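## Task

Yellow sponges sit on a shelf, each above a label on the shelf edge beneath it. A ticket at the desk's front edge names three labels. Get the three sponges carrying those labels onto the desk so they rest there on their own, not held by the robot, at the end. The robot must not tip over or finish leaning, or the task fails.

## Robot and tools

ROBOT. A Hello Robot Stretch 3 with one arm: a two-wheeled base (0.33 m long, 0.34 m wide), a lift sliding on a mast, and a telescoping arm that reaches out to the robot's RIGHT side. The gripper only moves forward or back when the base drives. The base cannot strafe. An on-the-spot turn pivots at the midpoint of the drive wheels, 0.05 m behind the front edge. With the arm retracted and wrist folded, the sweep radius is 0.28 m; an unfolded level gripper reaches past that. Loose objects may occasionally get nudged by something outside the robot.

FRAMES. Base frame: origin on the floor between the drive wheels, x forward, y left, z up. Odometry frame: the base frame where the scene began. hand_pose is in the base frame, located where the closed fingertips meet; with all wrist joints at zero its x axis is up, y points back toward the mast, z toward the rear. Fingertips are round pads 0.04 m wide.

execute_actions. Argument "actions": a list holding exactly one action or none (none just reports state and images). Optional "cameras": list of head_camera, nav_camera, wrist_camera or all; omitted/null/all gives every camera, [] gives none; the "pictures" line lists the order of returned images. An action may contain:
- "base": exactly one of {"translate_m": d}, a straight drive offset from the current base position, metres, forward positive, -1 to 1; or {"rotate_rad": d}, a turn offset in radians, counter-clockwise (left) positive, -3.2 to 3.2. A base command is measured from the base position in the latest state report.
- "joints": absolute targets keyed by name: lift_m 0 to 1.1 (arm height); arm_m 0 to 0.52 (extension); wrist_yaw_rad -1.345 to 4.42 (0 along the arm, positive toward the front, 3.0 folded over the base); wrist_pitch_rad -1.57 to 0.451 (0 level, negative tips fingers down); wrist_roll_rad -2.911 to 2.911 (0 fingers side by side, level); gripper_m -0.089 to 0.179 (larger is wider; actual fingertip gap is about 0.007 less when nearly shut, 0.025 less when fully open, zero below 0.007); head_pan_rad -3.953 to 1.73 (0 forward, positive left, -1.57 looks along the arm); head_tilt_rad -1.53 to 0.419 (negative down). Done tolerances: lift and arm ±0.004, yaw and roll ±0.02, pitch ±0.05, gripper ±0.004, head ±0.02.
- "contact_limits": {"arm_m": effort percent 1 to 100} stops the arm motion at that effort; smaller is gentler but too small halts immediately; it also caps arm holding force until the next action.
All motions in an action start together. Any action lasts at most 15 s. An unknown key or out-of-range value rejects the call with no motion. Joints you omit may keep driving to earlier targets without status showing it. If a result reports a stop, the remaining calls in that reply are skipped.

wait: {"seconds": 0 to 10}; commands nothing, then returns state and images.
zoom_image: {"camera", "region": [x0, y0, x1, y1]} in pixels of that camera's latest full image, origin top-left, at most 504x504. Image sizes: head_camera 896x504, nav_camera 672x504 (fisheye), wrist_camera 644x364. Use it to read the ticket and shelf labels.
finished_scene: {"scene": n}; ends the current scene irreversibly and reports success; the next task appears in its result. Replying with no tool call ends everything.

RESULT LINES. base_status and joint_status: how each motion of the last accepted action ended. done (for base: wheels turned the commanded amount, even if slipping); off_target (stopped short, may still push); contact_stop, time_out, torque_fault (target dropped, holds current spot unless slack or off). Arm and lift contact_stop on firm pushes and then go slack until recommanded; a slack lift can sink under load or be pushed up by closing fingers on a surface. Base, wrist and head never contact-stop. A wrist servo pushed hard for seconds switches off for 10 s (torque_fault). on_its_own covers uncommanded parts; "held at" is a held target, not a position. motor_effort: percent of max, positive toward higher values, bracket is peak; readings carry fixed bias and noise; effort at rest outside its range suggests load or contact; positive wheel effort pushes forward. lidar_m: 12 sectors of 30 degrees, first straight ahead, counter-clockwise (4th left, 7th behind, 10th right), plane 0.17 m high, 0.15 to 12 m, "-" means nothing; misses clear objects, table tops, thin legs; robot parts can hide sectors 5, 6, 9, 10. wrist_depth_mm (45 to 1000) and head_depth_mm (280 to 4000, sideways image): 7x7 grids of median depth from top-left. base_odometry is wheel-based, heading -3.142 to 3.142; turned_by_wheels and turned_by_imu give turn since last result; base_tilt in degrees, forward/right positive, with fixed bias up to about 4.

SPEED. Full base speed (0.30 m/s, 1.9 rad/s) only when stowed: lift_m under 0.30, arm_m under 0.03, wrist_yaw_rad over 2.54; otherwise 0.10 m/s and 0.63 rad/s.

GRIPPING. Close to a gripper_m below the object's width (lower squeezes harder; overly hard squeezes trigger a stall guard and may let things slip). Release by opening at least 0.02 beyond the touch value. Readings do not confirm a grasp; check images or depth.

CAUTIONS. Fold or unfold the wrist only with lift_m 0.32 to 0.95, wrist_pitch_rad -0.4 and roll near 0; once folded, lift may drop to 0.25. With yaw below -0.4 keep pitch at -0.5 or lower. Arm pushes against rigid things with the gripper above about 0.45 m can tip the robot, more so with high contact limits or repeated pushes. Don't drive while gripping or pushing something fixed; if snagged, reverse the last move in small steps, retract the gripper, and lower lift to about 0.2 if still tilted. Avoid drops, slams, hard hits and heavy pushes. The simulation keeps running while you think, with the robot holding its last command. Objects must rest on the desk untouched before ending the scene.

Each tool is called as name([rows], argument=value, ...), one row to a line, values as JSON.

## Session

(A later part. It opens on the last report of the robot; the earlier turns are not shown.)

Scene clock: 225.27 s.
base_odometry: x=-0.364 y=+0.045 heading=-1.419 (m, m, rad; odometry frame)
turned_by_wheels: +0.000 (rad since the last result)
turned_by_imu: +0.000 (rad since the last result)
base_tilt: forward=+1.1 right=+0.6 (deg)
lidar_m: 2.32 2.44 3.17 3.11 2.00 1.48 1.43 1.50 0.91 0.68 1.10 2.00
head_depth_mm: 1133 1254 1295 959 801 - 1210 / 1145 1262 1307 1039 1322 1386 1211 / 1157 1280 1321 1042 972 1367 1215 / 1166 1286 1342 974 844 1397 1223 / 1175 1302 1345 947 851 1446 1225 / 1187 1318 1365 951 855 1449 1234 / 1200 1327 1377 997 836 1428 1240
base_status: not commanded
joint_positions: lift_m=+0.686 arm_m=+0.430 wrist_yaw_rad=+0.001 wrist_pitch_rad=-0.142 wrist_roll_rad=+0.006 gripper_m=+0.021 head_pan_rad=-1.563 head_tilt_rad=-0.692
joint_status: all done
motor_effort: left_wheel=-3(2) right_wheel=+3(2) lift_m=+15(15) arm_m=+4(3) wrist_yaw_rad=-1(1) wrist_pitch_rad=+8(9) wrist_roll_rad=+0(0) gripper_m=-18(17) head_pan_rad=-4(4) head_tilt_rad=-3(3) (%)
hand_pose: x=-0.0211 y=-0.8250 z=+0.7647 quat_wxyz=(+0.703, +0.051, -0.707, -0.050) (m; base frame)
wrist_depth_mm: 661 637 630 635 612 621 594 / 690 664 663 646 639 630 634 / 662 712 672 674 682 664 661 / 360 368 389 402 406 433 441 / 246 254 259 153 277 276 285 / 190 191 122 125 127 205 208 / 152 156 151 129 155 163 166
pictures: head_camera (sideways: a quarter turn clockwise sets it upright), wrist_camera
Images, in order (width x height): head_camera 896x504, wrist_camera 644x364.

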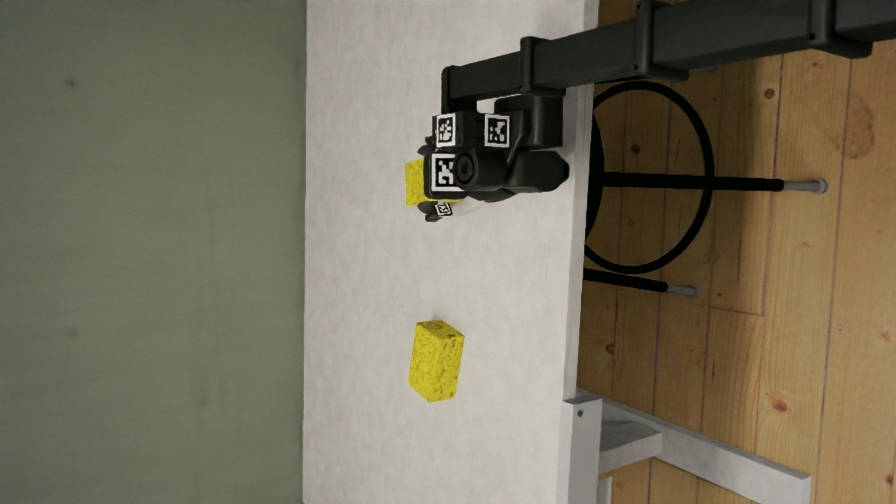

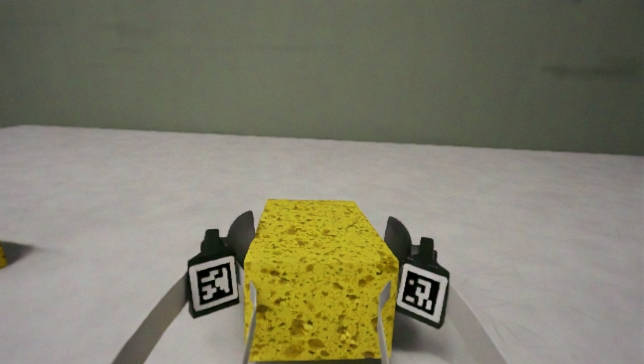

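execute_actions([
  {"joints": {"gripper_m": 0.11}},
], cameras=[])

execute_actions([
  {"joints": {"lift_m": 0.745}},
], cameras=[])

execute_actions([
  {"joints": {"arm_m": 0.0}},
], cameras=["head_camera"])

execute_actions([
  {"base": {"rotate_rad": 1.79}, "joints": {"wrist_pitch_rad": -0.4, "wrist_yaw_rad": 3.0, "gripper_m": 0.04, "head_pan_rad": 0.0, "head_tilt_rad": -0.5}},
], cameras=[])

execute_actions([
  {"joints": {"lift_m": 0.285}},
], cameras=[])

execute_actions([
  {"base": {"translate_m": 1.0}},
], cameras=[])

Scene clock: 229.27 s.
base_odometry: x=-0.364 y=+0.045 heading=-1.419 (m, m, rad; odometry frame)
turned_by_wheels: +0.000 (rad since the last result)
turned_by_imu: +0.000 (rad since the last result)
base_tilt: forward=+1.1 right=+0.6 (deg)
lidar_m: 2.32 2.44 3.17 3.10 1.99 1.47 1.43 1.49 0.91 0.68 1.09 2.00
head_depth_mm: 1135 1256 1297 957 800 - 1212 / 1142 1261 1305 1040 1316 1392 1215 / 1156 1270 1322 1009 972 1361 1225 / 1164 1289 1330 980 845 1408 1221 / 1175 1302 1351 945 850 1444 1230 / 1184 1312 1360 958 854 1454 1232 / 1198 1325 1380 996 833 1426 1238
base_status: not commanded
joint_positions: lift_m=+0.686 arm_m=+0.430 wrist_yaw_rad=+0.001 wrist_pitch_rad=-0.142 wrist_roll_rad=+0.006 gripper_m=+0.110 head_pan_rad=-1.563 head_tilt_rad=-0.692
joint_status: all done
motor_effort: left_wheel=-2(3) right_wheel=+2(2) lift_m=+15(15) arm_m=+4(3) wrist_yaw_rad=-1(1) wrist_pitch_rad=+7(7) wrist_roll_rad=+0(0) gripper_m=+1(82) head_pan_rad=-4(5) head_tilt_rad=-3(2) (%)
hand_pose: x=-0.0211 y=-0.8250 z=+0.7647 quat_wxyz=(+0.703, +0.051, -0.707, -0.050) (m; base frame)
wrist_depth_mm: 655 650 638 619 618 604 592 / 696 656 682 648 652 641 629 / 654 687 688 676 676 676 670 / 364 367 380 397 417 424 444 / 248 253 259 170 271 276 286 / 188 200 177 128 182 211 211 / 155 152 150 130 155 162 165
pictures: none
No camera images: the call's "cameras" was empty. Leave "cameras" out to get every camera's image.

Scene clock: 230.63 s.
base_odometry: x=-0.364 y=+0.045 heading=-1.419 (m, m, rad; odometry frame)
turned_by_wheels: +0.000 (rad since the last result)
turned_by_imu: +0.000 (rad since the last result)
base_tilt: forward=+1.1 right=+0.6 (deg)
lidar_m: 2.33 2.45 3.16 3.11 1.99 1.48 1.43 1.50 0.91 0.68 1.10 2.00
head_depth_mm: 1131 1257 1296 993 - 1355 1183 / 1144 1262 1311 - 834 1389 1215 / 1155 1277 1326 936 841 1365 1216 / 1167 1286 1338 977 845 1410 1224 / 1179 1300 1351 948 852 1450 1232 / 1188 1320 1362 954 855 1447 1238 / 1194 1330 1374 994 834 1432 1240
base_status: not commanded
joint_positions: lift_m=+0.745 arm_m=+0.430 wrist_yaw_rad=+0.001 wrist_pitch_rad=-0.142 wrist_roll_rad=+0.006 gripper_m=+0.110 head_pan_rad=-1.563 head_tilt_rad=-0.692
joint_status: all done
motor_effort: left_wheel=-2(2) right_wheel=+2(2) lift_m=+21(20) arm_m=+3(4) wrist_yaw_rad=-1(1) wrist_pitch_rad=+7(7) wrist_roll_rad=+0(0) gripper_m=+0(0) head_pan_rad=-4(4) head_tilt_rad=-2(2) (%)
hand_pose: x=-0.0211 y=-0.8250 z=+0.8233 quat_wxyz=(+0.703, +0.051, -0.707, -0.050) (m; base frame)
wrist_depth_mm: 644 634 632 625 628 606 593 / 675 673 654 664 643 652 625 / 701 704 678 699 674 679 652 / 523 533 550 573 599 624 658 / 361 374 383 387 398 412 417 / 276 292 271 223 297 308 309 / 222 222 228 177 235 237 241
pictures: none
No camera images: the call's "cameras" was empty. Leave "cameras" out to get every camera's image.

Scene clock: 235.00 s.
base_odometry: x=-0.364 y=+0.045 heading=-1.419 (m, m, rad; odometry frame)
turned_by_wheels: +0.000 (rad since the last result)
turned_by_imu: +0.000 (rad since the last result)
base_tilt: forward=+1.1 right=+0.7 (deg)
lidar_m: 2.32 2.45 3.15 3.11 1.99 1.48 1.43 1.49 0.91 0.68 1.10 2.00
head_depth_mm: 1135 1249 1298 957 803 1386 1210 / 1145 1266 1304 962 832 1394 1238 / 1157 1278 1321 928 839 1392 - / 1166 1290 1332 975 847 1406 1222 / 1176 1304 1352 952 850 1446 1231 / 1184 1319 1361 955 856 1448 1232 / 1198 1327 1386 997 834 1429 1235
base_status: not commanded
joint_positions: lift_m=+0.745 arm_m=+0.000 wrist_yaw_rad=+0.001 wrist_pitch_rad=-0.142 wrist_roll_rad=+0.006 gripper_m=+0.110 head_pan_rad=-1.563 head_tilt_rad=-0.692
joint_status: all done
motor_effort: left_wheel=-2(2) right_wheel=+3(3) lift_m=+21(21) arm_m=-2(2) wrist_yaw_rad=-1(0) wrist_pitch_rad=+7(7) wrist_roll_rad=+0(0) gripper_m=+1(0) head_pan_rad=-3(4) head_tilt_rad=-3(3) (%)
hand_pose: x=-0.0212 y=-0.3955 z=+0.8233 quat_wxyz=(+0.703, +0.051, -0.707, -0.050) (m; base frame)
wrist_depth_mm: - - - - - 977 924 / - - - - - - - / - - - - - - - / 531 556 568 564 611 631 659 / 388 399 421 394 402 414 421 / - 859 - 579 - - 783 / - - - - - - -
pictures: head_camera (sideways: a quarter turn clockwise sets it upright)
Images, in order (width x height): head_camera 896x504.

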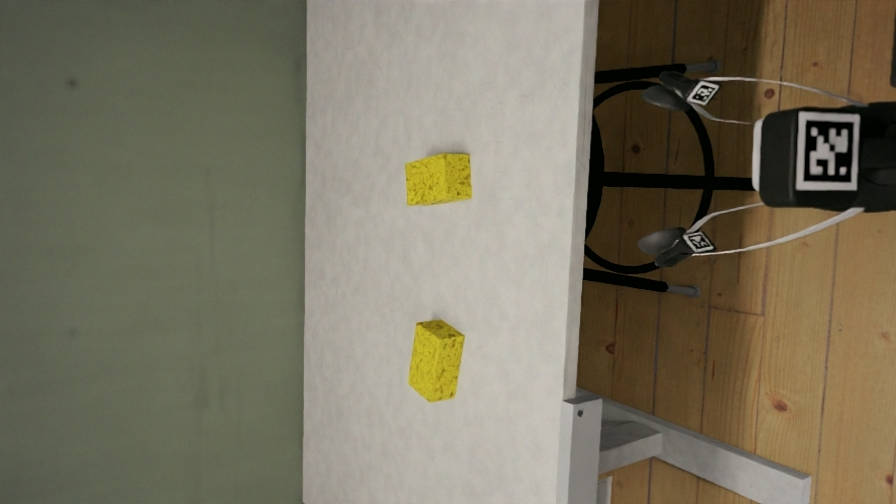

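Scene clock: 238.80 s.
base_odometry: x=-0.364 y=+0.045 heading=+0.371 (m, m, rad; odometry frame)
turned_by_wheels: +1.790 (rad since the last result)
turned_by_imu: +1.764 (rad since the last result)
base_tilt: forward=+1.1 right=+0.6 (deg)
lidar_m: 2.95 1.67 1.43 1.43 1.12 0.68 0.68 1.10 2.32 2.32 2.69 3.16
head_depth_mm: 2774 2985 3176 2980 2141 1655 1358 / 2856 3034 3197 3030 2152 1657 1365 / 2930 3131 3262 3048 2158 1681 1364 / 3026 3206 3456 3066 2175 1680 1367 / 3029 3278 3400 3083 2173 1688 1373 / 2523 2640 2722 2754 2202 1696 1383 / 2151 2223 2233 2355 2196 1701 1386
base_status: done
joint_positions: lift_m=+0.745 arm_m=+0.000 wrist_yaw_rad=+2.997 wrist_pitch_rad=-0.415 wrist_roll_rad=+0.006 gripper_m=+0.040 head_pan_rad=-0.007 head_tilt_rad=-0.507
joint_status: all done
motor_effort: left_wheel=-2(9) right_wheel=+3(8) lift_m=+21(21) arm_m=-3(3) wrist_yaw_rad=+3(5) wrist_pitch_rad=+5(13) wrist_roll_rad=+0(0) gripper_m=+0(83) head_pan_rad=+3(45) head_tilt_rad=+3(15) (%)
hand_pose: x=+0.0111 y=+0.0772 z=+0.7581 quat_wxyz=(+0.196, +0.703, +0.095, +0.678) (m; base frame)
wrist_depth_mm: - - - - - - - / 826 - - - - - - / - - - - - - - / - - - - - - - / - - - - - - - / - - - - - - - / 840 859 875 880 917 948 904
pictures: none
No camera images: the call's "cameras" was empty. Leave "cameras" out to get every camera's image.

Scene clock: 243.80 s.
base_odometry: x=-0.364 y=+0.045 heading=+0.371 (m, m, rad; odometry frame)
turned_by_wheels: +0.000 (rad since the last result)
turned_by_imu: +0.000 (rad since the last result)
base_tilt: forward=+1.0 right=+0.6 (deg)
lidar_m: 2.95 1.68 1.43 1.43 1.12 0.68 0.68 1.10 2.33 2.33 2.69 3.17
head_depth_mm: 2774 2984 3192 3008 2143 1666 1358 / 2872 3051 3241 2993 2151 1664 1364 / 2948 3137 3289 3039 2145 1675 1367 / 3016 3197 3446 3062 2173 1679 1377 / 3004 3236 3387 3084 2181 1681 1374 / 2530 2642 2730 2775 2208 1698 1382 / 2158 2207 2241 2358 2211 1698 1394
base_status: not commanded
joint_positions: lift_m=+0.285 arm_m=+0.000 wrist_yaw_rad=+2.998 wrist_pitch_rad=-0.416 wrist_roll_rad=+0.006 gripper_m=+0.040 head_pan_rad=-0.007 head_tilt_rad=-0.507
joint_status: all done
motor_effort: left_wheel=-2(2) right_wheel=+3(3) lift_m=+15(14) arm_m=-2(2) wrist_yaw_rad=+3(3) wrist_pitch_rad=+5(5) wrist_roll_rad=+0(0) gripper_m=+0(0) head_pan_rad=+3(3) head_tilt_rad=+3(3) (%)
hand_pose: x=+0.0110 y=+0.0771 z=+0.2982 quat_wxyz=(+0.196, +0.702, +0.096, +0.677) (m; base frame)
wrist_depth_mm: - - - - - - - / - - - - - - - / 852 849 941 997 - - - / 693 707 724 743 756 771 769 / 564 571 - 598 602 619 617 / 483 499 - 513 530 506 508 / 421 - - - 426 436 435
pictures: none
No camera images: the call's "cameras" was empty. Leave "cameras" out to get every camera's image.

Scene clock: 248.90 s.
base_odometry: x=+0.568 y=+0.408 heading=+0.371 (m, m, rad; odometry frame)
turned_by_wheels: +0.000 (rad since the last result)
turned_by_imu: -0.001 (rad since the last result)
base_tilt: forward=+1.1 right=+0.6 (deg)
lidar_m: 2.11 1.39 1.19 1.19 1.36 1.94 1.67 2.70 2.59 2.58 2.65 2.34
head_depth_mm: 1973 2071 2215 2377 2144 1654 1361 / 2020 2127 2267 2416 2138 1671 1362 / 2088 2217 2352 2516 2159 1675 1366 / 2134 2276 2359 2538 2171 1685 1369 / 2212 2400 2599 2768 2182 1694 1381 / 2102 2185 2289 2361 2199 1701 1386 / 1784 1836 1892 1959 1996 1701 1386
base_status: done
joint_positions: lift_m=+0.285 arm_m=+0.000 wrist_yaw_rad=+2.998 wrist_pitch_rad=-0.416 wrist_roll_rad=+0.006 gripper_m=+0.040 head_pan_rad=-0.007 head_tilt_rad=-0.506
joint_status: not commanded
motor_effort: left_wheel=-2(9) right_wheel=+2(11) lift_m=+15(15) arm_m=-2(2) wrist_yaw_rad=+2(3) wrist_pitch_rad=+6(6) wrist_roll_rad=+0(0) gripper_m=+0(0) head_pan_rad=+3(3) head_tilt_rad=+2(3) (%)
hand_pose: x=+0.0109 y=+0.0771 z=+0.2982 quat_wxyz=(+0.196, +0.702, +0.096, +0.678) (m; base frame)
wrist_depth_mm: - - - - - - - / - - - - - - - / 898 932 983 961 - - - / 689 699 720 721 743 764 766 / 572 577 - 587 604 609 621 / 476 496 - 512 521 505 499 / 419 - - - 416 426 440
pictures: none
No camera images: the call's "cameras" was empty. Leave "cameras" out to get every camera's image.

execute_actions([
  {"base": {"translate_m": 1.0}},
], cameras=[])

execute_actions([
  {"base": {"translate_m": 0.48}, "joints": {"head_pan_rad": -1.57, "head_tilt_rad": -0.8}},
], cameras=[])

execute_actions([
  {"base": {"rotate_rad": 1.326}, "joints": {"lift_m": 0.42}},
], cameras=[])

execute_actions([
  {"joints": {"wrist_yaw_rad": 0.0, "gripper_m": 0.175}},
], cameras=[])

execute_actions([
  {"joints": {"wrist_pitch_rad": 0.02}},
], cameras=["head_camera", "wrist_camera"])

Scene clock: 254.83 s.
base_odometry: x=+1.500 y=+0.770 heading=+0.371 (m, m, rad; odometry frame)
turned_by_wheels: +0.000 (rad since the last result)
turned_by_imu: -0.001 (rad since the last result)
base_tilt: forward=+1.0 right=+0.6 (deg)
lidar_m: 1.23 1.11 0.95 0.95 1.08 1.84 3.09 3.30 2.83 2.36 1.69 1.15
head_depth_mm: 1156 1235 1282 1375 1398 1528 1363 / 1196 1276 1318 1425 1401 1539 1366 / 1227 1316 1369 1475 1468 1543 1367 / 1261 1366 1416 1521 1547 1557 1368 / 1301 1404 1326 1406 1543 1608 1377 / 1339 1448 1586 1730 1870 1699 1377 / 1371 1446 1505 1555 1613 1593 1378
base_status: done
joint_positions: lift_m=+0.285 arm_m=+0.000 wrist_yaw_rad=+2.998 wrist_pitch_rad=-0.417 wrist_roll_rad=+0.006 gripper_m=+0.040 head_pan_rad=-0.007 head_tilt_rad=-0.506
joint_status: not commanded
motor_effort: left_wheel=-2(11) right_wheel=+2(11) lift_m=+15(15) arm_m=-2(2) wrist_yaw_rad=+3(2) wrist_pitch_rad=+5(5) wrist_roll_rad=-1(0) gripper_m=+0(0) head_pan_rad=+3(2) head_tilt_rad=+3(1) (%)
hand_pose: x=+0.0108 y=+0.0771 z=+0.2982 quat_wxyz=(+0.196, +0.702, +0.096, +0.678) (m; base frame)
wrist_depth_mm: - - 873 875 837 836 806 / - - - 966 920 888 844 / 889 934 969 978 967 922 922 / 689 700 729 739 748 776 768 / 555 584 - 597 606 611 620 / 473 505 - 516 518 512 518 / 422 - - - 418 435 437
pictures: none
No camera images: the call's "cameras" was empty. Leave "cameras" out to get every camera's image.

Scene clock: 258.17 s.
base_odometry: x=+1.947 y=+0.944 heading=+0.371 (m, m, rad; odometry frame)
turned_by_wheels: +0.000 (rad since the last result)
turned_by_imu: -0.001 (rad since the last result)
base_tilt: forward=+1.1 right=+0.6 (deg)
lidar_m: 0.86 0.76 0.83 0.83 0.95 1.62 3.19 3.46 2.95 1.55 1.14 0.74
head_depth_mm: 2453 2630 2418 1903 1557 1327 1161 / 2536 2470 2449 1906 1578 1331 1163 / 2589 2900 2455 1940 1579 1348 1169 / 2010 2142 2314 1941 1591 1351 1176 / 1411 1558 1729 1891 1606 1356 1182 / 1347 1530 1778 1908 1620 1365 1181 / 1383 1478 1576 1666 1606 1374 1191
base_status: done
joint_positions: lift_m=+0.285 arm_m=+0.000 wrist_yaw_rad=+2.998 wrist_pitch_rad=-0.417 wrist_roll_rad=+0.006 gripper_m=+0.040 head_pan_rad=-1.563 head_tilt_rad=-0.790
joint_status: all done
motor_effort: left_wheel=-2(10) right_wheel=+2(11) lift_m=+15(15) arm_m=-2(2) wrist_yaw_rad=+2(2) wrist_pitch_rad=+5(6) wrist_roll_rad=+0(0) gripper_m=+0(0) head_pan_rad=-4(43) head_tilt_rad=-4(20) (%)
hand_pose: x=+0.0108 y=+0.0771 z=+0.2982 quat_wxyz=(+0.196, +0.702, +0.096, +0.678) (m; base frame)
wrist_depth_mm: 865 - 803 775 744 717 667 / 930 939 870 848 814 763 750 / 925 896 893 882 872 853 815 / 698 708 733 732 736 778 774 / 570 578 - 600 603 602 604 / 479 497 - 505 517 507 501 / 425 - - - 429 435 436
pictures: none
No camera images: the call's "cameras" was empty. Leave "cameras" out to get every camera's image.

Scene clock: 261.00 s.
base_odometry: x=+1.947 y=+0.944 heading=+1.697 (m, m, rad; odometry frame)
turned_by_wheels: +1.326 (rad since the last result)
turned_by_imu: +1.306 (rad since the last result)
base_tilt: forward=+1.0 right=+0.6 (deg)
lidar_m: 0.83 0.86 1.18 3.27 3.56 3.06 2.53 1.38 0.74 0.91 0.76 0.86
head_depth_mm: 791 687 964 1122 1066 1247 1161 / 794 660 972 1131 1072 1259 1163 / 802 671 975 1147 1052 1267 1169 / 807 682 982 1149 1064 1271 1173 / 811 691 992 1136 1065 1278 1183 / 816 703 999 1165 1101 1285 1183 / 824 714 964 1007 1066 1368 1188
base_status: done
joint_positions: lift_m=+0.420 arm_m=+0.000 wrist_yaw_rad=+2.998 wrist_pitch_rad=-0.417 wrist_roll_rad=+0.006 gripper_m=+0.040 head_pan_rad=-1.563 head_tilt_rad=-0.791
joint_status: all done
motor_effort: left_wheel=-2(12) right_wheel=+2(9) lift_m=+21(21) arm_m=-2(2) wrist_yaw_rad=+2(2) wrist_pitch_rad=+6(5) wrist_roll_rad=+0(1) gripper_m=+0(0) head_pan_rad=-4(4) head_tilt_rad=-3(4) (%)
hand_pose: x=+0.0108 y=+0.0770 z=+0.4327 quat_wxyz=(+0.196, +0.702, +0.096, +0.677) (m; base frame)
wrist_depth_mm: - - - - - - 796 / - - - - - - 829 / - - - - - - 817 / 898 972 941 946 - - 834 / 739 776 - 777 779 810 776 / 632 632 - 634 672 671 673 / 551 558 554 561 556 567 574
pictures: none
No camera images: the call's "cameras" was empty. Leave "cameras" out to get every camera's image.

Scene clock: 263.50 s.
base_odometry: x=+1.947 y=+0.944 heading=+1.697 (m, m, rad; odometry frame)
turned_by_wheels: +0.000 (rad since the last result)
turned_by_imu: +0.000 (rad since the last result)
base_tilt: forward=+1.1 right=+0.6 (deg)
lidar_m: 0.83 0.86 1.18 3.19 3.57 3.05 2.53 1.38 0.74 0.91 0.76 0.86
head_depth_mm: 789 689 966 1126 1070 1247 1160 / 795 659 974 1132 1073 1262 1160 / 801 670 979 1136 1053 1263 1189 / 806 680 987 1148 1062 1269 1171 / 811 692 991 1137 1064 1274 1176 / 819 702 998 1166 1100 1287 1183 / 824 713 962 1004 1062 1370 1188
base_status: not commanded
joint_positions: lift_m=+0.420 arm_m=+0.000 wrist_yaw_rad=+0.003 wrist_pitch_rad=-0.417 wrist_roll_rad=+0.006 gripper_m=+0.175 head_pan_rad=-1.563 head_tilt_rad=-0.791
joint_status: all done
motor_effort: left_wheel=-2(3) right_wheel=+2(2) lift_m=+21(21) arm_m=-3(3) wrist_yaw_rad=-2(2) wrist_pitch_rad=+6(6) wrist_roll_rad=+0(0) gripper_m=+0(86) head_pan_rad=-4(4) head_tilt_rad=-3(4) (%)
hand_pose: x=-0.0209 y=-0.3697 z=+0.4327 quat_wxyz=(+0.690, +0.147, -0.693, -0.146) (m; base frame)
wrist_depth_mm: 458 503 557 463 562 553 379 / 432 392 410 429 398 415 396 / 481 687 701 698 679 565 729 / 521 689 744 754 756 547 793 / 712 622 626 636 648 620 798 / 655 597 603 601 594 588 677 / 527 560 555 554 560 546 574
pictures: none
No camera images: the call's "cameras" was empty. Leave "cameras" out to get every camera's image.

Scene clock: 264.57 s.
base_odometry: x=+1.947 y=+0.944 heading=+1.697 (m, m, rad; odometry frame)
turned_by_wheels: +0.000 (rad since the last result)
turned_by_imu: +0.000 (rad since the last result)
base_tilt: forward=+1.1 right=+0.6 (deg)
lidar_m: 0.83 0.86 1.18 3.17 3.58 3.05 2.53 1.38 0.74 0.91 0.76 0.86
head_depth_mm: 790 688 970 1123 1069 1252 1154 / 796 660 971 1129 1074 1263 1160 / 802 670 977 1141 1053 1270 1192 / 807 681 985 1146 1059 1265 1174 / 812 690 992 1136 1068 1277 1179 / 818 702 1001 1165 1100 1285 1179 / 824 713 962 1004 1066 1368 1192
base_status: not commanded
joint_positions: lift_m=+0.420 arm_m=+0.000 wrist_yaw_rad=+0.003 wrist_pitch_rad=-0.005 wrist_roll_rad=+0.006 gripper_m=+0.175 head_pan_rad=-1.563 head_tilt_rad=-0.791
joint_status: all done
motor_effort: left_wheel=-2(3) right_wheel=+2(2) lift_m=+21(21) arm_m=-2(3) wrist_yaw_rad=-2(3) wrist_pitch_rad=+8(12) wrist_roll_rad=+0(0) gripper_m=+0(1) head_pan_rad=-4(4) head_tilt_rad=-3(3) (%)
hand_pose: x=-0.0207 y=-0.4013 z=+0.5330 quat_wxyz=(+0.705, +0.003, -0.709, -0.001) (m; base frame)
wrist_depth_mm: 473 611 618 617 615 579 418 / 485 624 613 622 627 562 415 / 490 659 646 633 645 564 439 / 485 585 661 661 676 566 699 / 437 463 484 446 432 452 712 / 461 713 688 716 704 654 782 / 500 664 718 710 733 538 770
pictures: head_camera (sideways: a quarter turn clockwise sets it upright), wrist_camera
Images, in order (width x height): head_camera 896x504, wrist_camera 644x364.

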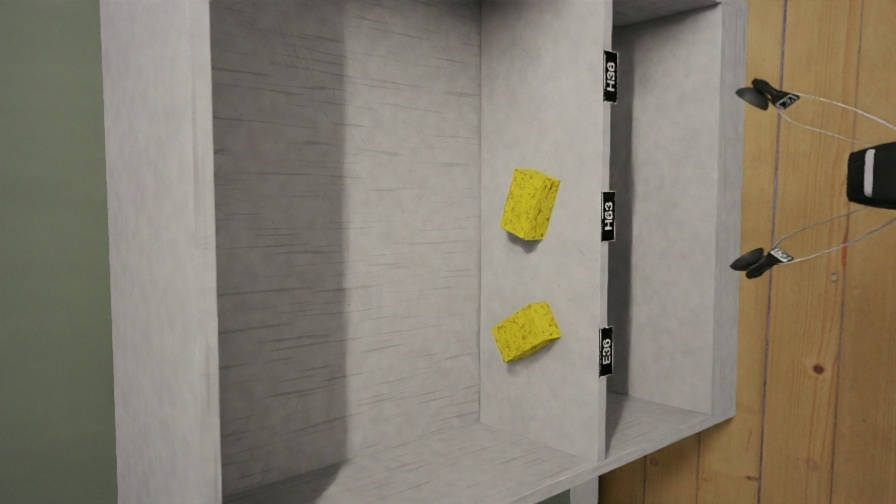

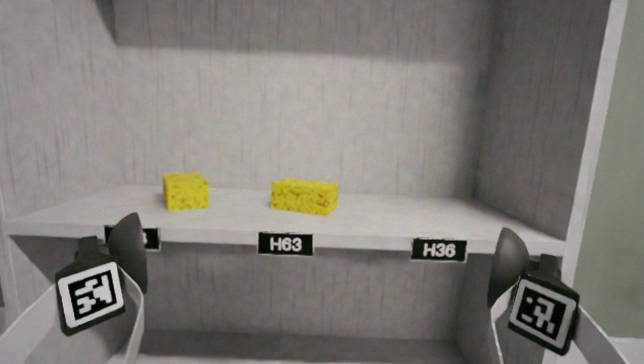

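execute_actions([
  {"base": {"translate_m": 0.10}, "joints": {"arm_m": 0.22, "wrist_yaw_rad": -0.3}},
], cameras=["wrist_camera", "head_camera"])

Scene clock: 269.00 s.
base_odometry: x=+1.935 y=+1.044 heading=+1.697 (m, m, rad; odometry frame)
turned_by_wheels: +0.000 (rad since the last result)
turned_by_imu: -0.001 (rad since the last result)
base_tilt: forward=+1.1 right=+0.6 (deg)
lidar_m: 0.73 0.76 1.03 2.86 3.96 3.17 2.63 1.38 0.79 0.91 0.71 0.76
head_depth_mm: 789 651 963 1116 1040 1257 1160 / 797 659 969 1132 1046 1275 1123 / 804 670 972 1137 1055 1269 1145 / 808 682 981 1144 1057 1273 1173 / 812 691 990 1151 1080 1281 1180 / 818 701 966 1037 1043 1312 1181 / 834 709 752 1215 1507 1371 1188
base_status: done
joint_positions: lift_m=+0.420 arm_m=+0.220 wrist_yaw_rad=-0.298 wrist_pitch_rad=-0.004 wrist_roll_rad=+0.006 gripper_m=+0.175 head_pan_rad=-1.563 head_tilt_rad=-0.791
joint_status: all done
motor_effort: left_wheel=-3(5) right_wheel=+2(8) lift_m=+21(21) arm_m=+4(4) wrist_yaw_rad=-1(3) wrist_pitch_rad=+8(8) wrist_roll_rad=+0(0) gripper_m=+0(0) head_pan_rad=-4(4) head_tilt_rad=-3(3) (%)
hand_pose: x=-0.0968 y=-0.6095 z=+0.5334 quat_wxyz=(+0.697, -0.104, -0.701, -0.107) (m; base frame)
wrist_depth_mm: 349 365 397 428 460 455 348 / 355 379 410 446 479 457 341 / 363 386 420 448 505 456 347 / 371 397 434 466 520 469 346 / 280 393 303 375 426 423 350 / - 269 272 281 287 289 316 / 191 202 206 222 245 420 339
pictures: head_camera (sideways: a quarter turn clockwise sets it upright), wrist_camera
Images, in order (width x height): head_camera 896x504, wrist_camera 644x364.

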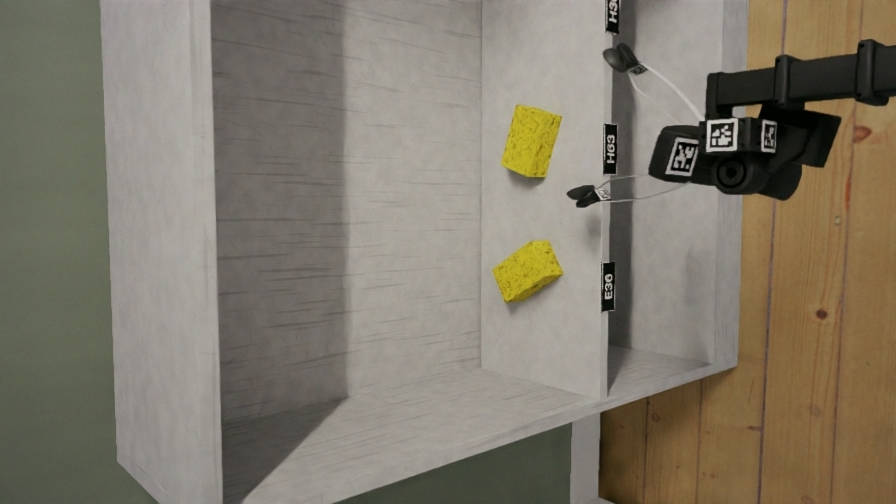

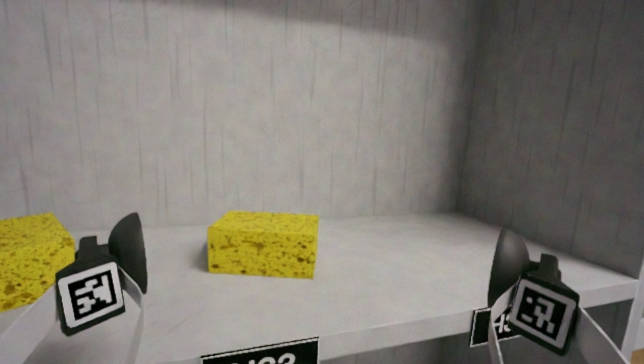

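execute_actions([
  {"joints": {"arm_m": 0.377}},
], cameras=[])

execute_actions([
  {"joints": {"lift_m": 0.378}},
], cameras=["wrist_camera", "head_camera"])

Scene clock: 272.30 s.
base_odometry: x=+1.935 y=+1.044 heading=+1.697 (m, m, rad; odometry frame)
turned_by_wheels: +0.000 (rad since the last result)
turned_by_imu: +0.000 (rad since the last result)
base_tilt: forward=+1.1 right=+0.6 (deg)
lidar_m: 0.73 0.76 1.04 2.86 4.00 3.17 2.63 1.38 0.80 0.91 0.71 0.76
head_depth_mm: 791 652 964 1124 1042 1249 1156 / 795 659 972 1129 1046 1257 1163 / 802 670 979 1135 1070 1264 1165 / 806 680 980 1144 1058 1271 1170 / 811 692 987 1154 1078 1274 1180 / 818 702 964 1036 1042 1307 1182 / 835 707 753 1214 1506 1373 1189
base_status: not commanded
joint_positions: lift_m=+0.420 arm_m=+0.377 wrist_yaw_rad=-0.299 wrist_pitch_rad=-0.004 wrist_roll_rad=+0.006 gripper_m=+0.175 head_pan_rad=-1.563 head_tilt_rad=-0.791
joint_status: all done
motor_effort: left_wheel=-2(3) right_wheel=+2(2) lift_m=+21(21) arm_m=+4(3) wrist_yaw_rad=+0(1) wrist_pitch_rad=+8(7) wrist_roll_rad=+0(1) gripper_m=+0(0) head_pan_rad=-4(4) head_tilt_rad=-3(4) (%)
hand_pose: x=-0.0968 y=-0.7665 z=+0.5334 quat_wxyz=(+0.697, -0.104, -0.701, -0.107) (m; base frame)
wrist_depth_mm: 224 241 258 281 307 337 344 / 231 243 265 284 315 347 343 / 236 253 273 297 324 358 346 / 242 259 279 304 336 377 345 / 247 268 288 320 353 385 348 / - 263 253 191 285 290 299 / 190 200 141 144 203 207 221
pictures: none
No camera images: the call's "cameras" was empty. Leave "cameras" out to get every camera's image.

Scene clock: 273.50 s.
base_odometry: x=+1.935 y=+1.044 heading=+1.697 (m, m, rad; odometry frame)
turned_by_wheels: +0.000 (rad since the last result)
turned_by_imu: +0.000 (rad since the last result)
base_tilt: forward=+1.1 right=+0.6 (deg)
lidar_m: 0.73 0.75 1.04 2.86 3.99 3.16 2.63 1.38 0.80 0.91 0.72 0.75
head_depth_mm: 789 651 965 1123 1044 1253 1156 / 796 659 970 1129 1046 1261 1140 / 799 670 978 1137 1052 1267 1167 / 806 680 985 1143 1060 1271 1173 / 811 691 989 1151 1080 1282 1175 / 818 701 962 1037 1046 1309 1185 / 833 708 753 1215 1500 1369 1188
base_status: not commanded
joint_positions: lift_m=+0.378 arm_m=+0.377 wrist_yaw_rad=-0.299 wrist_pitch_rad=-0.004 wrist_roll_rad=+0.006 gripper_m=+0.175 head_pan_rad=-1.563 head_tilt_rad=-0.791
joint_status: all done
motor_effort: left_wheel=-2(2) right_wheel=+2(2) lift_m=+15(17) arm_m=+3(3) wrist_yaw_rad=-1(1) wrist_pitch_rad=+7(8) wrist_roll_rad=+0(0) gripper_m=+1(0) head_pan_rad=-4(3) head_tilt_rad=-3(4) (%)
hand_pose: x=-0.0968 y=-0.7665 z=+0.4918 quat_wxyz=(+0.697, -0.104, -0.701, -0.107) (m; base frame)
wrist_depth_mm: 224 239 260 279 307 336 340 / 230 245 265 290 311 351 341 / 236 254 271 295 326 365 347 / 241 261 282 306 340 374 345 / 245 259 157 161 279 318 316 / - 188 132 130 178 205 212 / 135 143 136 135 138 147 158
pictures: head_camera (sideways: a quarter turn clockwise sets it upright), wrist_camera
Images, in order (width x height): head_camera 896x504, wrist_camera 644x364.

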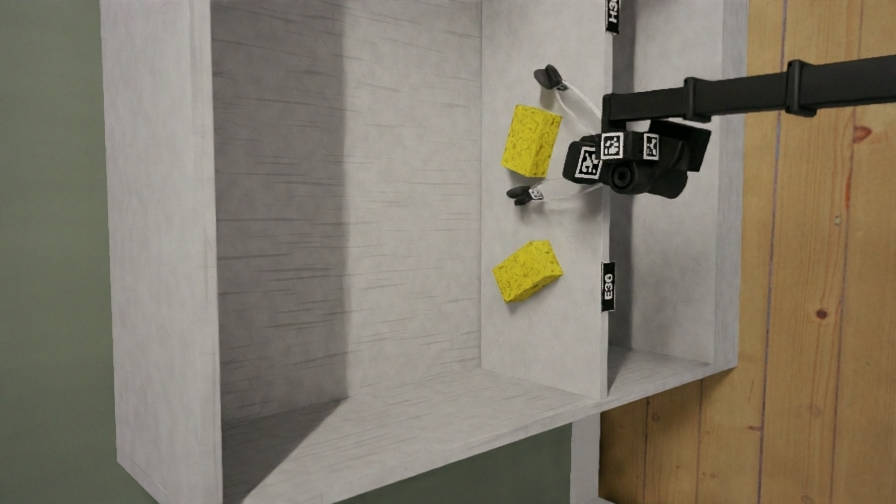

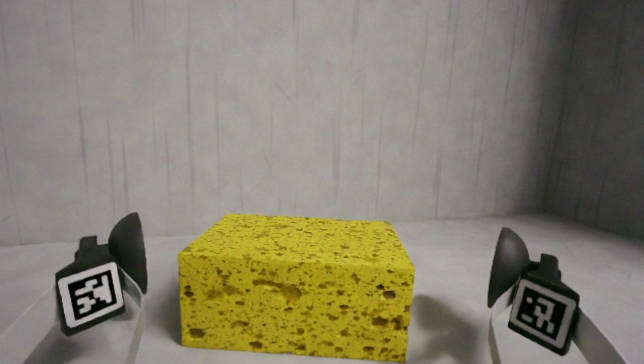

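execute_actions([
  {"joints": {"lift_m": 0.375, "gripper_m": 0.06}},
], cameras=["wrist_camera"])

execute_actions([
  {"joints": {"lift_m": 0.41}},
], cameras=["wrist_camera"])

Scene clock: 275.87 s.
base_odometry: x=+1.935 y=+1.044 heading=+1.697 (m, m, rad; odometry frame)
turned_by_wheels: +0.000 (rad since the last result)
turned_by_imu: +0.000 (rad since the last result)
base_tilt: forward=+1.1 right=+0.7 (deg)
lidar_m: 0.73 0.75 1.03 2.86 4.00 3.15 2.63 1.38 0.79 0.91 0.71 0.76
head_depth_mm: 791 651 967 1124 1044 1249 1155 / 792 659 971 1132 1048 1265 1144 / 798 670 972 1140 1057 1264 1170 / 807 678 981 1144 1060 1271 1174 / 811 691 988 1154 1081 1282 1178 / 816 702 962 1037 1048 1306 1180 / 833 708 752 1211 1506 1376 1186
base_status: not commanded
joint_positions: lift_m=+0.375 arm_m=+0.377 wrist_yaw_rad=-0.299 wrist_pitch_rad=-0.004 wrist_roll_rad=+0.006 gripper_m=+0.061 head_pan_rad=-1.563 head_tilt_rad=-0.791
joint_status: all done
motor_effort: left_wheel=-3(3) right_wheel=+2(2) lift_m=+15(18) arm_m=+3(4) wrist_yaw_rad=-1(0) wrist_pitch_rad=+8(8) wrist_roll_rad=+0(0) gripper_m=-17(92) head_pan_rad=-4(4) head_tilt_rad=-4(4) (%)
hand_pose: x=-0.0968 y=-0.7665 z=+0.4888 quat_wxyz=(+0.697, -0.104, -0.701, -0.107) (m; base frame)
wrist_depth_mm: 224 238 259 279 309 339 345 / 233 243 266 288 314 350 343 / 235 252 272 297 329 364 341 / 243 260 283 305 340 376 343 / 243 259 149 153 173 304 310 / 179 193 134 134 131 201 205 / 144 140 137 136 135 149 152
pictures: wrist_camera
Images, in order (width x height): wrist_camera 644x364.

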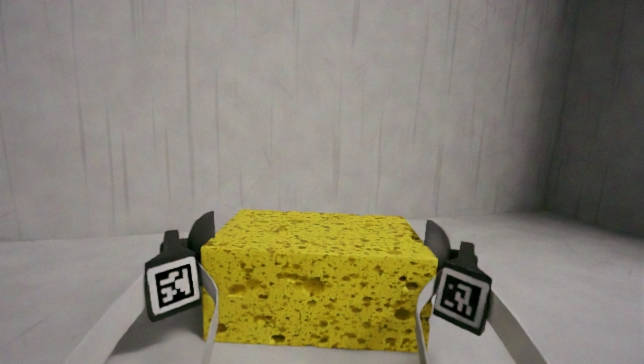

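Scene clock: 277.00 s.
base_odometry: x=+1.935 y=+1.044 heading=+1.697 (m, m, rad; odometry frame)
turned_by_wheels: +0.000 (rad since the last result)
turned_by_imu: +0.000 (rad since the last result)
base_tilt: forward=+1.1 right=+0.6 (deg)
lidar_m: 0.73 0.76 1.03 2.85 3.97 3.14 2.63 1.38 0.80 0.91 0.71 0.76
head_depth_mm: 787 652 963 1121 1047 1256 1155 / 796 660 971 1110 1047 1257 1164 / 800 669 974 1124 1077 1265 1164 / 804 680 982 1143 1057 1275 1168 / 812 690 990 1154 1077 1279 1177 / 819 702 964 1035 1047 1313 1186 / 834 708 753 1215 1506 1371 1190
base_status: not commanded
joint_positions: lift_m=+0.410 arm_m=+0.377 wrist_yaw_rad=-0.299 wrist_pitch_rad=-0.004 wrist_roll_rad=+0.006 gripper_m=+0.061 head_pan_rad=-1.563 head_tilt_rad=-0.791
joint_status: all done
motor_effort: left_wheel=-2(2) right_wheel=+2(2) lift_m=+21(22) arm_m=+3(3) wrist_yaw_rad=-1(1) wrist_pitch_rad=+8(8) wrist_roll_rad=+0(0) gripper_m=-17(17) head_pan_rad=-4(4) head_tilt_rad=-4(4) (%)
hand_pose: x=-0.0968 y=-0.7665 z=+0.5234 quat_wxyz=(+0.697, -0.104, -0.701, -0.107) (m; base frame)
wrist_depth_mm: 226 240 259 279 301 334 346 / 230 245 266 287 314 348 344 / 235 251 274 297 326 363 345 / 243 260 282 306 336 375 346 / 250 264 148 154 173 375 349 / 242 263 134 133 132 271 276 / 194 189 156 137 136 200 206
pictures: wrist_camera
Images, in order (width x height): wrist_camera 644x364.

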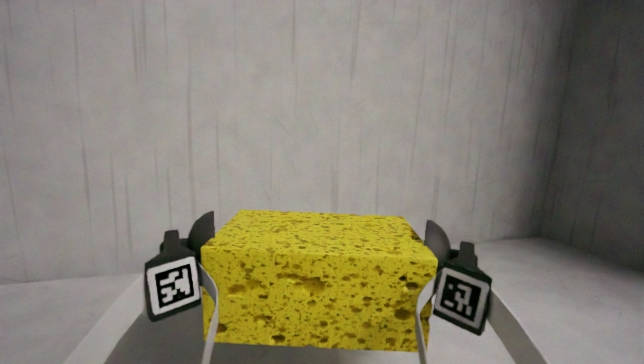

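execute_actions([
  {"joints": {"arm_m": 0.0}},
], cameras=[])

execute_actions([
  {"base": {"rotate_rad": 1.716}, "joints": {"wrist_pitch_rad": -0.4, "wrist_yaw_rad": 3.0, "head_pan_rad": 0.0, "head_tilt_rad": -0.5}},
], cameras=[])

execute_actions([
  {"joints": {"lift_m": 0.285}},
], cameras=[])

execute_actions([
  {"base": {"translate_m": 1.0}},
], cameras=[])

execute_actions([
  {"base": {"translate_m": 1.0}},
], cameras=["head_camera", "wrist_camera"])

Scene clock: 282.00 s.
base_odometry: x=+1.935 y=+1.044 heading=+1.697 (m, m, rad; odometry frame)
turned_by_wheels: +0.000 (rad since the last result)
turned_by_imu: +0.000 (rad since the last result)
base_tilt: forward=+1.1 right=+0.6 (deg)
lidar_m: 0.73 0.76 1.03 2.86 3.96 3.17 2.63 1.38 0.79 0.91 0.71 0.76
head_depth_mm: 790 650 965 1124 1043 1249 1148 / 796 661 970 1132 1078 1236 1142 / 800 670 980 1145 1080 1266 1168 / 807 680 981 1145 1055 1279 1167 / 813 691 988 1151 1081 1281 1175 / 817 700 965 1036 1046 1311 1182 / 835 709 751 1214 1510 1368 1187
base_status: not commanded
joint_positions: lift_m=+0.410 arm_m=+0.000 wrist_yaw_rad=-0.299 wrist_pitch_rad=-0.004 wrist_roll_rad=+0.006 gripper_m=+0.061 head_pan_rad=-1.563 head_tilt_rad=-0.791
joint_status: all done
motor_effort: left_wheel=-3(3) right_wheel=+2(2) lift_m=+21(21) arm_m=-2(3) wrist_yaw_rad=-1(1) wrist_pitch_rad=+8(8) wrist_roll_rad=+0(0) gripper_m=-17(17) head_pan_rad=-4(4) head_tilt_rad=-4(4) (%)
hand_pose: x=-0.0969 y=-0.3900 z=+0.5234 quat_wxyz=(+0.697, -0.104, -0.701, -0.107) (m; base frame)
wrist_depth_mm: 518 549 596 647 669 537 886 / 517 565 594 659 686 544 942 / 536 567 629 697 696 878 981 / 536 568 615 671 628 935 - / 352 394 149 153 174 969 - / 579 602 134 133 131 - - / 613 656 391 137 137 891 903
pictures: none
No camera images: the call's "cameras" was empty. Leave "cameras" out to get every camera's image.

Scene clock: 285.67 s.
base_odometry: x=+1.935 y=+1.044 heading=-2.870 (m, m, rad; odometry frame)
turned_by_wheels: +1.716 (rad since the last result)
turned_by_imu: +1.691 (rad since the last result)
base_tilt: forward=+1.1 right=+0.7 (deg)
lidar_m: 3.35 3.80 3.09 1.64 1.21 0.79 0.80 0.71 0.74 0.73 0.80 1.24
head_depth_mm: 3129 3360 3622 3015 2135 1654 1358 / 3160 3437 3661 3021 2137 1657 1357 / 3226 3506 3706 3022 2160 1675 1368 / 3284 3555 3819 3055 2177 1671 1373 / 3367 3660 3915 3100 2171 1690 1378 / 3438 3727 - 3119 2183 1702 1379 / 3507 3791 - 3124 2211 1693 1385
base_status: done
joint_positions: lift_m=+0.410 arm_m=+0.000 wrist_yaw_rad=+2.997 wrist_pitch_rad=-0.416 wrist_roll_rad=+0.006 gripper_m=+0.061 head_pan_rad=-0.007 head_tilt_rad=-0.507
joint_status: all done
motor_effort: left_wheel=-2(7) right_wheel=+2(8) lift_m=+21(21) arm_m=-2(3) wrist_yaw_rad=+3(4) wrist_pitch_rad=+5(5) wrist_roll_rad=+0(0) gripper_m=-16(17) head_pan_rad=+3(45) head_tilt_rad=+3(20) (%)
hand_pose: x=+0.0110 y=+0.0771 z=+0.4229 quat_wxyz=(+0.196, +0.702, +0.095, +0.677) (m; base frame)
wrist_depth_mm: - - - - - - - / - - - - - - - / - - - - - - - / 940 937 938 936 989 - - / 709 748 147 153 173 794 797 / 619 655 134 133 131 650 662 / 532 536 138 137 137 565 568
pictures: none
No camera images: the call's "cameras" was empty. Leave "cameras" out to get every camera's image.

Scene clock: 287.63 s.
base_odometry: x=+1.935 y=+1.044 heading=-2.870 (m, m, rad; odometry frame)
turned_by_wheels: +0.000 (rad since the last result)
turned_by_imu: +0.000 (rad since the last result)
base_tilt: forward=+1.1 right=+0.6 (deg)
lidar_m: 3.33 3.77 3.08 1.64 1.21 0.80 0.79 0.71 0.74 0.73 0.80 1.24
head_depth_mm: 3101 3321 3554 2995 2135 1662 1358 / 3194 3410 3623 3033 2140 1664 1361 / 3238 3510 3725 3041 2165 1670 1369 / 3282 3575 3851 3068 2171 1677 1365 / 3359 3652 3891 3094 2196 1683 1376 / 3431 3727 - 3116 2197 1682 1381 / 3516 3826 - 3128 2199 1703 1392
base_status: not commanded
joint_positions: lift_m=+0.285 arm_m=+0.000 wrist_yaw_rad=+2.997 wrist_pitch_rad=-0.418 wrist_roll_rad=+0.006 gripper_m=+0.061 head_pan_rad=-0.007 head_tilt_rad=-0.507
joint_status: all done
motor_effort: left_wheel=-2(2) right_wheel=+3(3) lift_m=+15(17) arm_m=-2(2) wrist_yaw_rad=+3(3) wrist_pitch_rad=+6(6) wrist_roll_rad=+0(0) gripper_m=-17(16) head_pan_rad=+3(3) head_tilt_rad=+3(3) (%)
hand_pose: x=+0.0110 y=+0.0769 z=+0.2980 quat_wxyz=(+0.197, +0.702, +0.096, +0.677) (m; base frame)
wrist_depth_mm: - - - - - - - / - - - - - - - / 908 928 958 953 - - - / 701 704 725 731 730 749 783 / 573 565 148 153 173 630 610 / 477 488 133 133 131 508 507 / 425 - 136 135 136 433 436
pictures: none
No camera images: the call's "cameras" was empty. Leave "cameras" out to get every camera's image.

Scene clock: 292.73 s.
base_odometry: x=+0.971 y=+0.776 heading=-2.870 (m, m, rad; odometry frame)
turned_by_wheels: +0.000 (rad since the last result)
turned_by_imu: -0.001 (rad since the last result)
base_tilt: forward=+1.1 right=+0.5 (deg)
lidar_m: 2.35 2.62 2.92 2.71 2.12 1.68 1.70 1.10 0.89 0.88 0.96 1.49
head_depth_mm: 2303 2465 2558 2813 2133 1662 1355 / 2346 2515 2530 2831 2158 1665 1360 / 2381 2559 2651 2880 2163 1675 1372 / 2446 2646 2490 2895 2181 1678 1375 / 2491 2687 2787 2981 2180 1685 1377 / 2517 2757 2687 2784 2186 1694 1380 / 2576 2804 2985 3143 2183 1702 1385
base_status: done
joint_positions: lift_m=+0.285 arm_m=+0.000 wrist_yaw_rad=+2.998 wrist_pitch_rad=-0.418 wrist_roll_rad=+0.006 gripper_m=+0.061 head_pan_rad=-0.007 head_tilt_rad=-0.506
joint_status: not commanded
motor_effort: left_wheel=-2(9) right_wheel=+2(11) lift_m=+15(15) arm_m=-2(2) wrist_yaw_rad=+3(3) wrist_pitch_rad=+6(6) wrist_roll_rad=+0(0) gripper_m=-16(17) head_pan_rad=+3(2) head_tilt_rad=+3(3) (%)
hand_pose: x=+0.0109 y=+0.0770 z=+0.2979 quat_wxyz=(+0.196, +0.702, +0.096, +0.677) (m; base frame)
wrist_depth_mm: - - - - - - - / - - - - - - - / 904 913 923 984 - - - / 692 719 715 727 756 759 780 / 570 572 148 153 173 600 616 / 469 493 133 132 131 511 507 / 420 - 136 136 137 428 436
pictures: none
No camera images: the call's "cameras" was empty. Leave "cameras" out to get every camera's image.

Scene clock: 297.83 s.
base_odometry: x=+0.008 y=+0.508 heading=-2.871 (m, m, rad; odometry frame)
turned_by_wheels: +0.000 (rad since the last result)
turned_by_imu: -0.001 (rad since the last result)
base_tilt: forward=+1.1 right=+0.6 (deg)
lidar_m: 1.18 1.46 2.75 2.72 3.02 2.89 2.60 1.28 1.03 1.03 1.13 1.38
head_depth_mm: 1472 1570 1694 1346 1908 1611 1362 / 1495 1609 1730 1350 2007 1668 1359 / 1526 1639 1772 1359 2035 1671 1370 / 1565 1679 1806 1370 2000 1677 1372 / 1595 1718 1843 1344 1641 1628 1378 / 1624 1764 1885 1392 2177 1702 1382 / 1641 1800 1933 1399 1951 1697 1389
base_status: done
joint_positions: lift_m=+0.285 arm_m=+0.000 wrist_yaw_rad=+2.998 wrist_pitch_rad=-0.418 wrist_roll_rad=+0.006 gripper_m=+0.061 head_pan_rad=-0.007 head_tilt_rad=-0.506
joint_status: not commanded
motor_effort: left_wheel=-2(10) right_wheel=+2(12) lift_m=+15(15) arm_m=-2(2) wrist_yaw_rad=+2(2) wrist_pitch_rad=+6(6) wrist_roll_rad=+0(0) gripper_m=-16(16) head_pan_rad=+2(3) head_tilt_rad=+2(1) (%)
hand_pose: x=+0.0108 y=+0.0770 z=+0.2979 quat_wxyz=(+0.196, +0.702, +0.096, +0.677) (m; base frame)
wrist_depth_mm: - - - - - - - / - - - - - - - / 907 916 978 965 - - - / 682 697 730 746 740 753 776 / 573 567 147 152 173 603 619 / 477 490 133 133 131 515 507 / 418 - 137 136 137 427 440
pictures: head_camera (sideways: a quarter turn clockwise sets it upright), wrist_camera
Images, in order (width x height): head_camera 896x504, wrist_camera 644x364.

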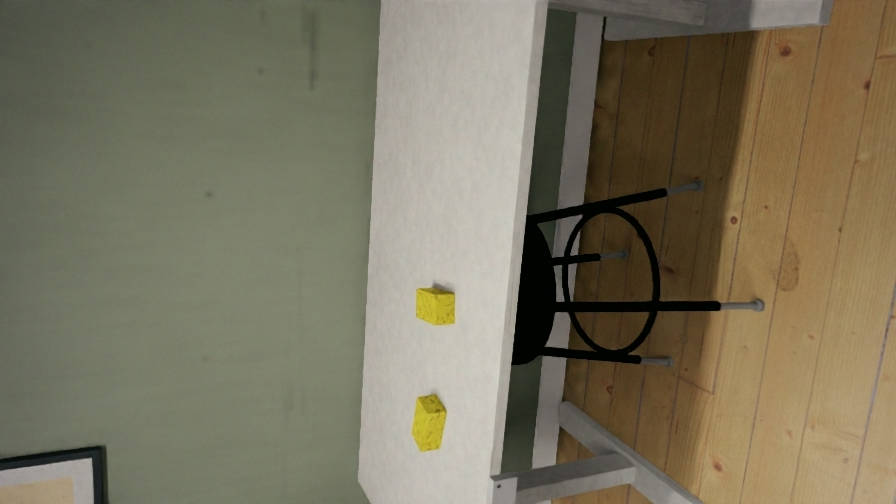

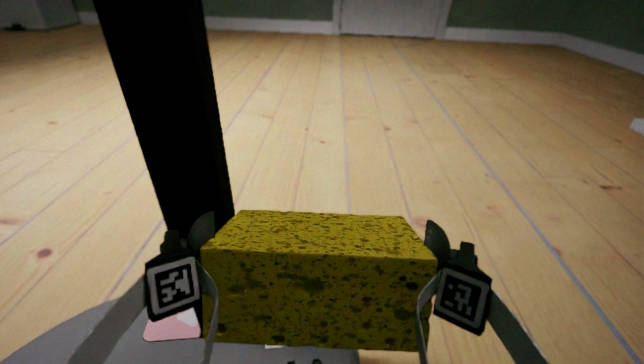

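execute_actions([
  {"base": {"translate_m": 0.43}, "joints": {"head_pan_rad": -1.57, "head_tilt_rad": -0.7}},
], cameras=[])

execute_actions([
  {"base": {"rotate_rad": 1.40}, "joints": {"lift_m": 0.74}},
], cameras=[])

execute_actions([
  {"joints": {"wrist_yaw_rad": 0.0}},
], cameras=["head_camera"])

Scene clock: 301.80 s.
base_odometry: x=-0.406 y=+0.393 heading=-2.871 (m, m, rad; odometry frame)
turned_by_wheels: +0.000 (rad since the last result)
turned_by_imu: -0.001 (rad since the last result)
base_tilt: forward=+1.1 right=+0.6 (deg)
lidar_m: 0.89 0.76 2.35 2.66 2.94 3.27 2.77 1.37 1.10 1.09 1.20 0.98
head_depth_mm: 876 966 1075 1216 1389 1414 1213 / 894 985 1100 1248 1436 1425 1213 / 914 1011 1126 1282 1483 1432 1217 / 934 1034 1161 1319 1533 1441 1227 / 955 1057 1193 1365 1576 1448 1228 / 975 1086 1219 1412 1619 1454 1236 / 998 1114 1261 1457 1662 1459 1239
base_status: done
joint_positions: lift_m=+0.285 arm_m=+0.000 wrist_yaw_rad=+2.998 wrist_pitch_rad=-0.418 wrist_roll_rad=+0.006 gripper_m=+0.061 head_pan_rad=-1.563 head_tilt_rad=-0.692
joint_status: all done
motor_effort: left_wheel=-2(9) right_wheel=+2(10) lift_m=+15(15) arm_m=-1(1) wrist_yaw_rad=+2(3) wrist_pitch_rad=+5(6) wrist_roll_rad=+0(0) gripper_m=-17(17) head_pan_rad=-4(44) head_tilt_rad=-3(17) (%)
hand_pose: x=+0.0108 y=+0.0770 z=+0.2979 quat_wxyz=(+0.196, +0.702, +0.096, +0.677) (m; base frame)
wrist_depth_mm: - - - - - - - / - - - - - - - / 880 940 936 986 - - 999 / 709 702 736 723 734 752 757 / 562 566 146 153 173 610 615 / 477 493 134 133 132 509 513 / 428 - 136 135 136 431 438
pictures: none
No camera images: the call's "cameras" was empty. Leave "cameras" out to get every camera's image.

Scene clock: 306.77 s.
base_odometry: x=-0.406 y=+0.393 heading=-1.471 (m, m, rad; odometry frame)
turned_by_wheels: +1.400 (rad since the last result)
turned_by_imu: +1.378 (rad since the last result)
base_tilt: forward=+1.1 right=+0.6 (deg)
lidar_m: 2.67 2.77 3.28 3.08 1.58 1.14 1.09 1.12 0.98 0.90 0.76 1.32
head_depth_mm: 1149 1268 1292 953 804 1379 1189 / 1155 1276 1310 961 837 1426 1208 / 1162 1285 1326 970 841 1428 1224 / 1165 1295 1333 978 848 1405 1224 / 1170 1304 1347 981 852 1442 1227 / 1177 1305 1368 989 859 1415 1233 / 1186 1308 1383 958 864 1431 1240
base_status: done
joint_positions: lift_m=+0.740 arm_m=+0.000 wrist_yaw_rad=+2.998 wrist_pitch_rad=-0.418 wrist_roll_rad=+0.006 gripper_m=+0.061 head_pan_rad=-1.563 head_tilt_rad=-0.692
joint_status: all done
motor_effort: left_wheel=-2(12) right_wheel=+3(10) lift_m=+21(23) arm_m=-2(2) wrist_yaw_rad=+3(3) wrist_pitch_rad=+6(6) wrist_roll_rad=+0(0) gripper_m=-17(17) head_pan_rad=-4(4) head_tilt_rad=-1(2) (%)
hand_pose: x=+0.0108 y=+0.0769 z=+0.7524 quat_wxyz=(+0.197, +0.702, +0.096, +0.677) (m; base frame)
wrist_depth_mm: - - - - - - - / - - - - - - - / - - - - - - - / - - - - - - - / - - 147 153 173 - - / - - 134 132 131 - - / 853 872 137 137 137 870 912
pictures: none
No camera images: the call's "cameras" was empty. Leave "cameras" out to get every camera's image.

Scene clock: 309.27 s.
base_odometry: x=-0.406 y=+0.393 heading=-1.471 (m, m, rad; odometry frame)
turned_by_wheels: +0.000 (rad since the last result)
turned_by_imu: +0.000 (rad since the last result)
base_tilt: forward=+1.1 right=+0.6 (deg)
lidar_m: 2.66 2.77 3.27 3.07 1.58 1.14 1.09 1.13 0.97 0.89 0.76 1.32
head_depth_mm: 1149 1266 1296 953 805 1380 1186 / 1155 1267 1305 961 833 1427 1217 / 1162 1279 1326 969 840 1427 - / 1162 1288 1339 971 844 1445 1225 / 1168 1294 1351 984 851 1443 1230 / 1176 1304 1364 990 855 1413 1235 / 1180 1310 1375 963 862 1426 1239
base_status: not commanded
joint_positions: lift_m=+0.740 arm_m=+0.000 wrist_yaw_rad=+0.003 wrist_pitch_rad=-0.418 wrist_roll_rad=+0.006 gripper_m=+0.061 head_pan_rad=-1.563 head_tilt_rad=-0.692
joint_status: all done
motor_effort: left_wheel=-2(2) right_wheel=+3(3) lift_m=+21(21) arm_m=-2(2) wrist_yaw_rad=-2(3) wrist_pitch_rad=+6(6) wrist_roll_rad=+0(0) gripper_m=-17(16) head_pan_rad=-4(4) head_tilt_rad=-3(3) (%)
hand_pose: x=-0.0209 y=-0.3696 z=+0.7524 quat_wxyz=(+0.690, +0.147, -0.693, -0.147) (m; base frame)
wrist_depth_mm: 858 929 971 976 930 - - / 479 500 502 527 546 574 - / 382 380 374 380 369 377 382 / - 600 - - - - - / - - 149 153 173 - - / - - 133 132 131 - - / 846 876 492 137 137 886 907
pictures: head_camera (sideways: a quarter turn clockwise sets it upright)
Images, in order (width x height): head_camera 896x504.

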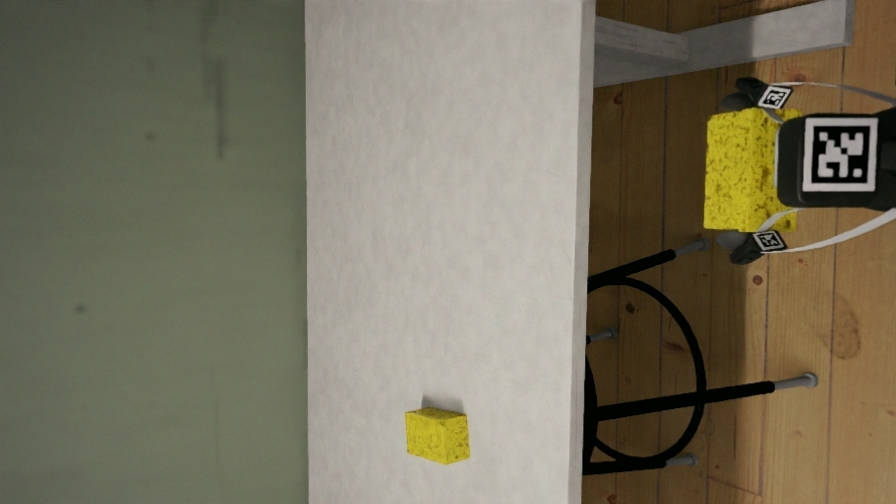

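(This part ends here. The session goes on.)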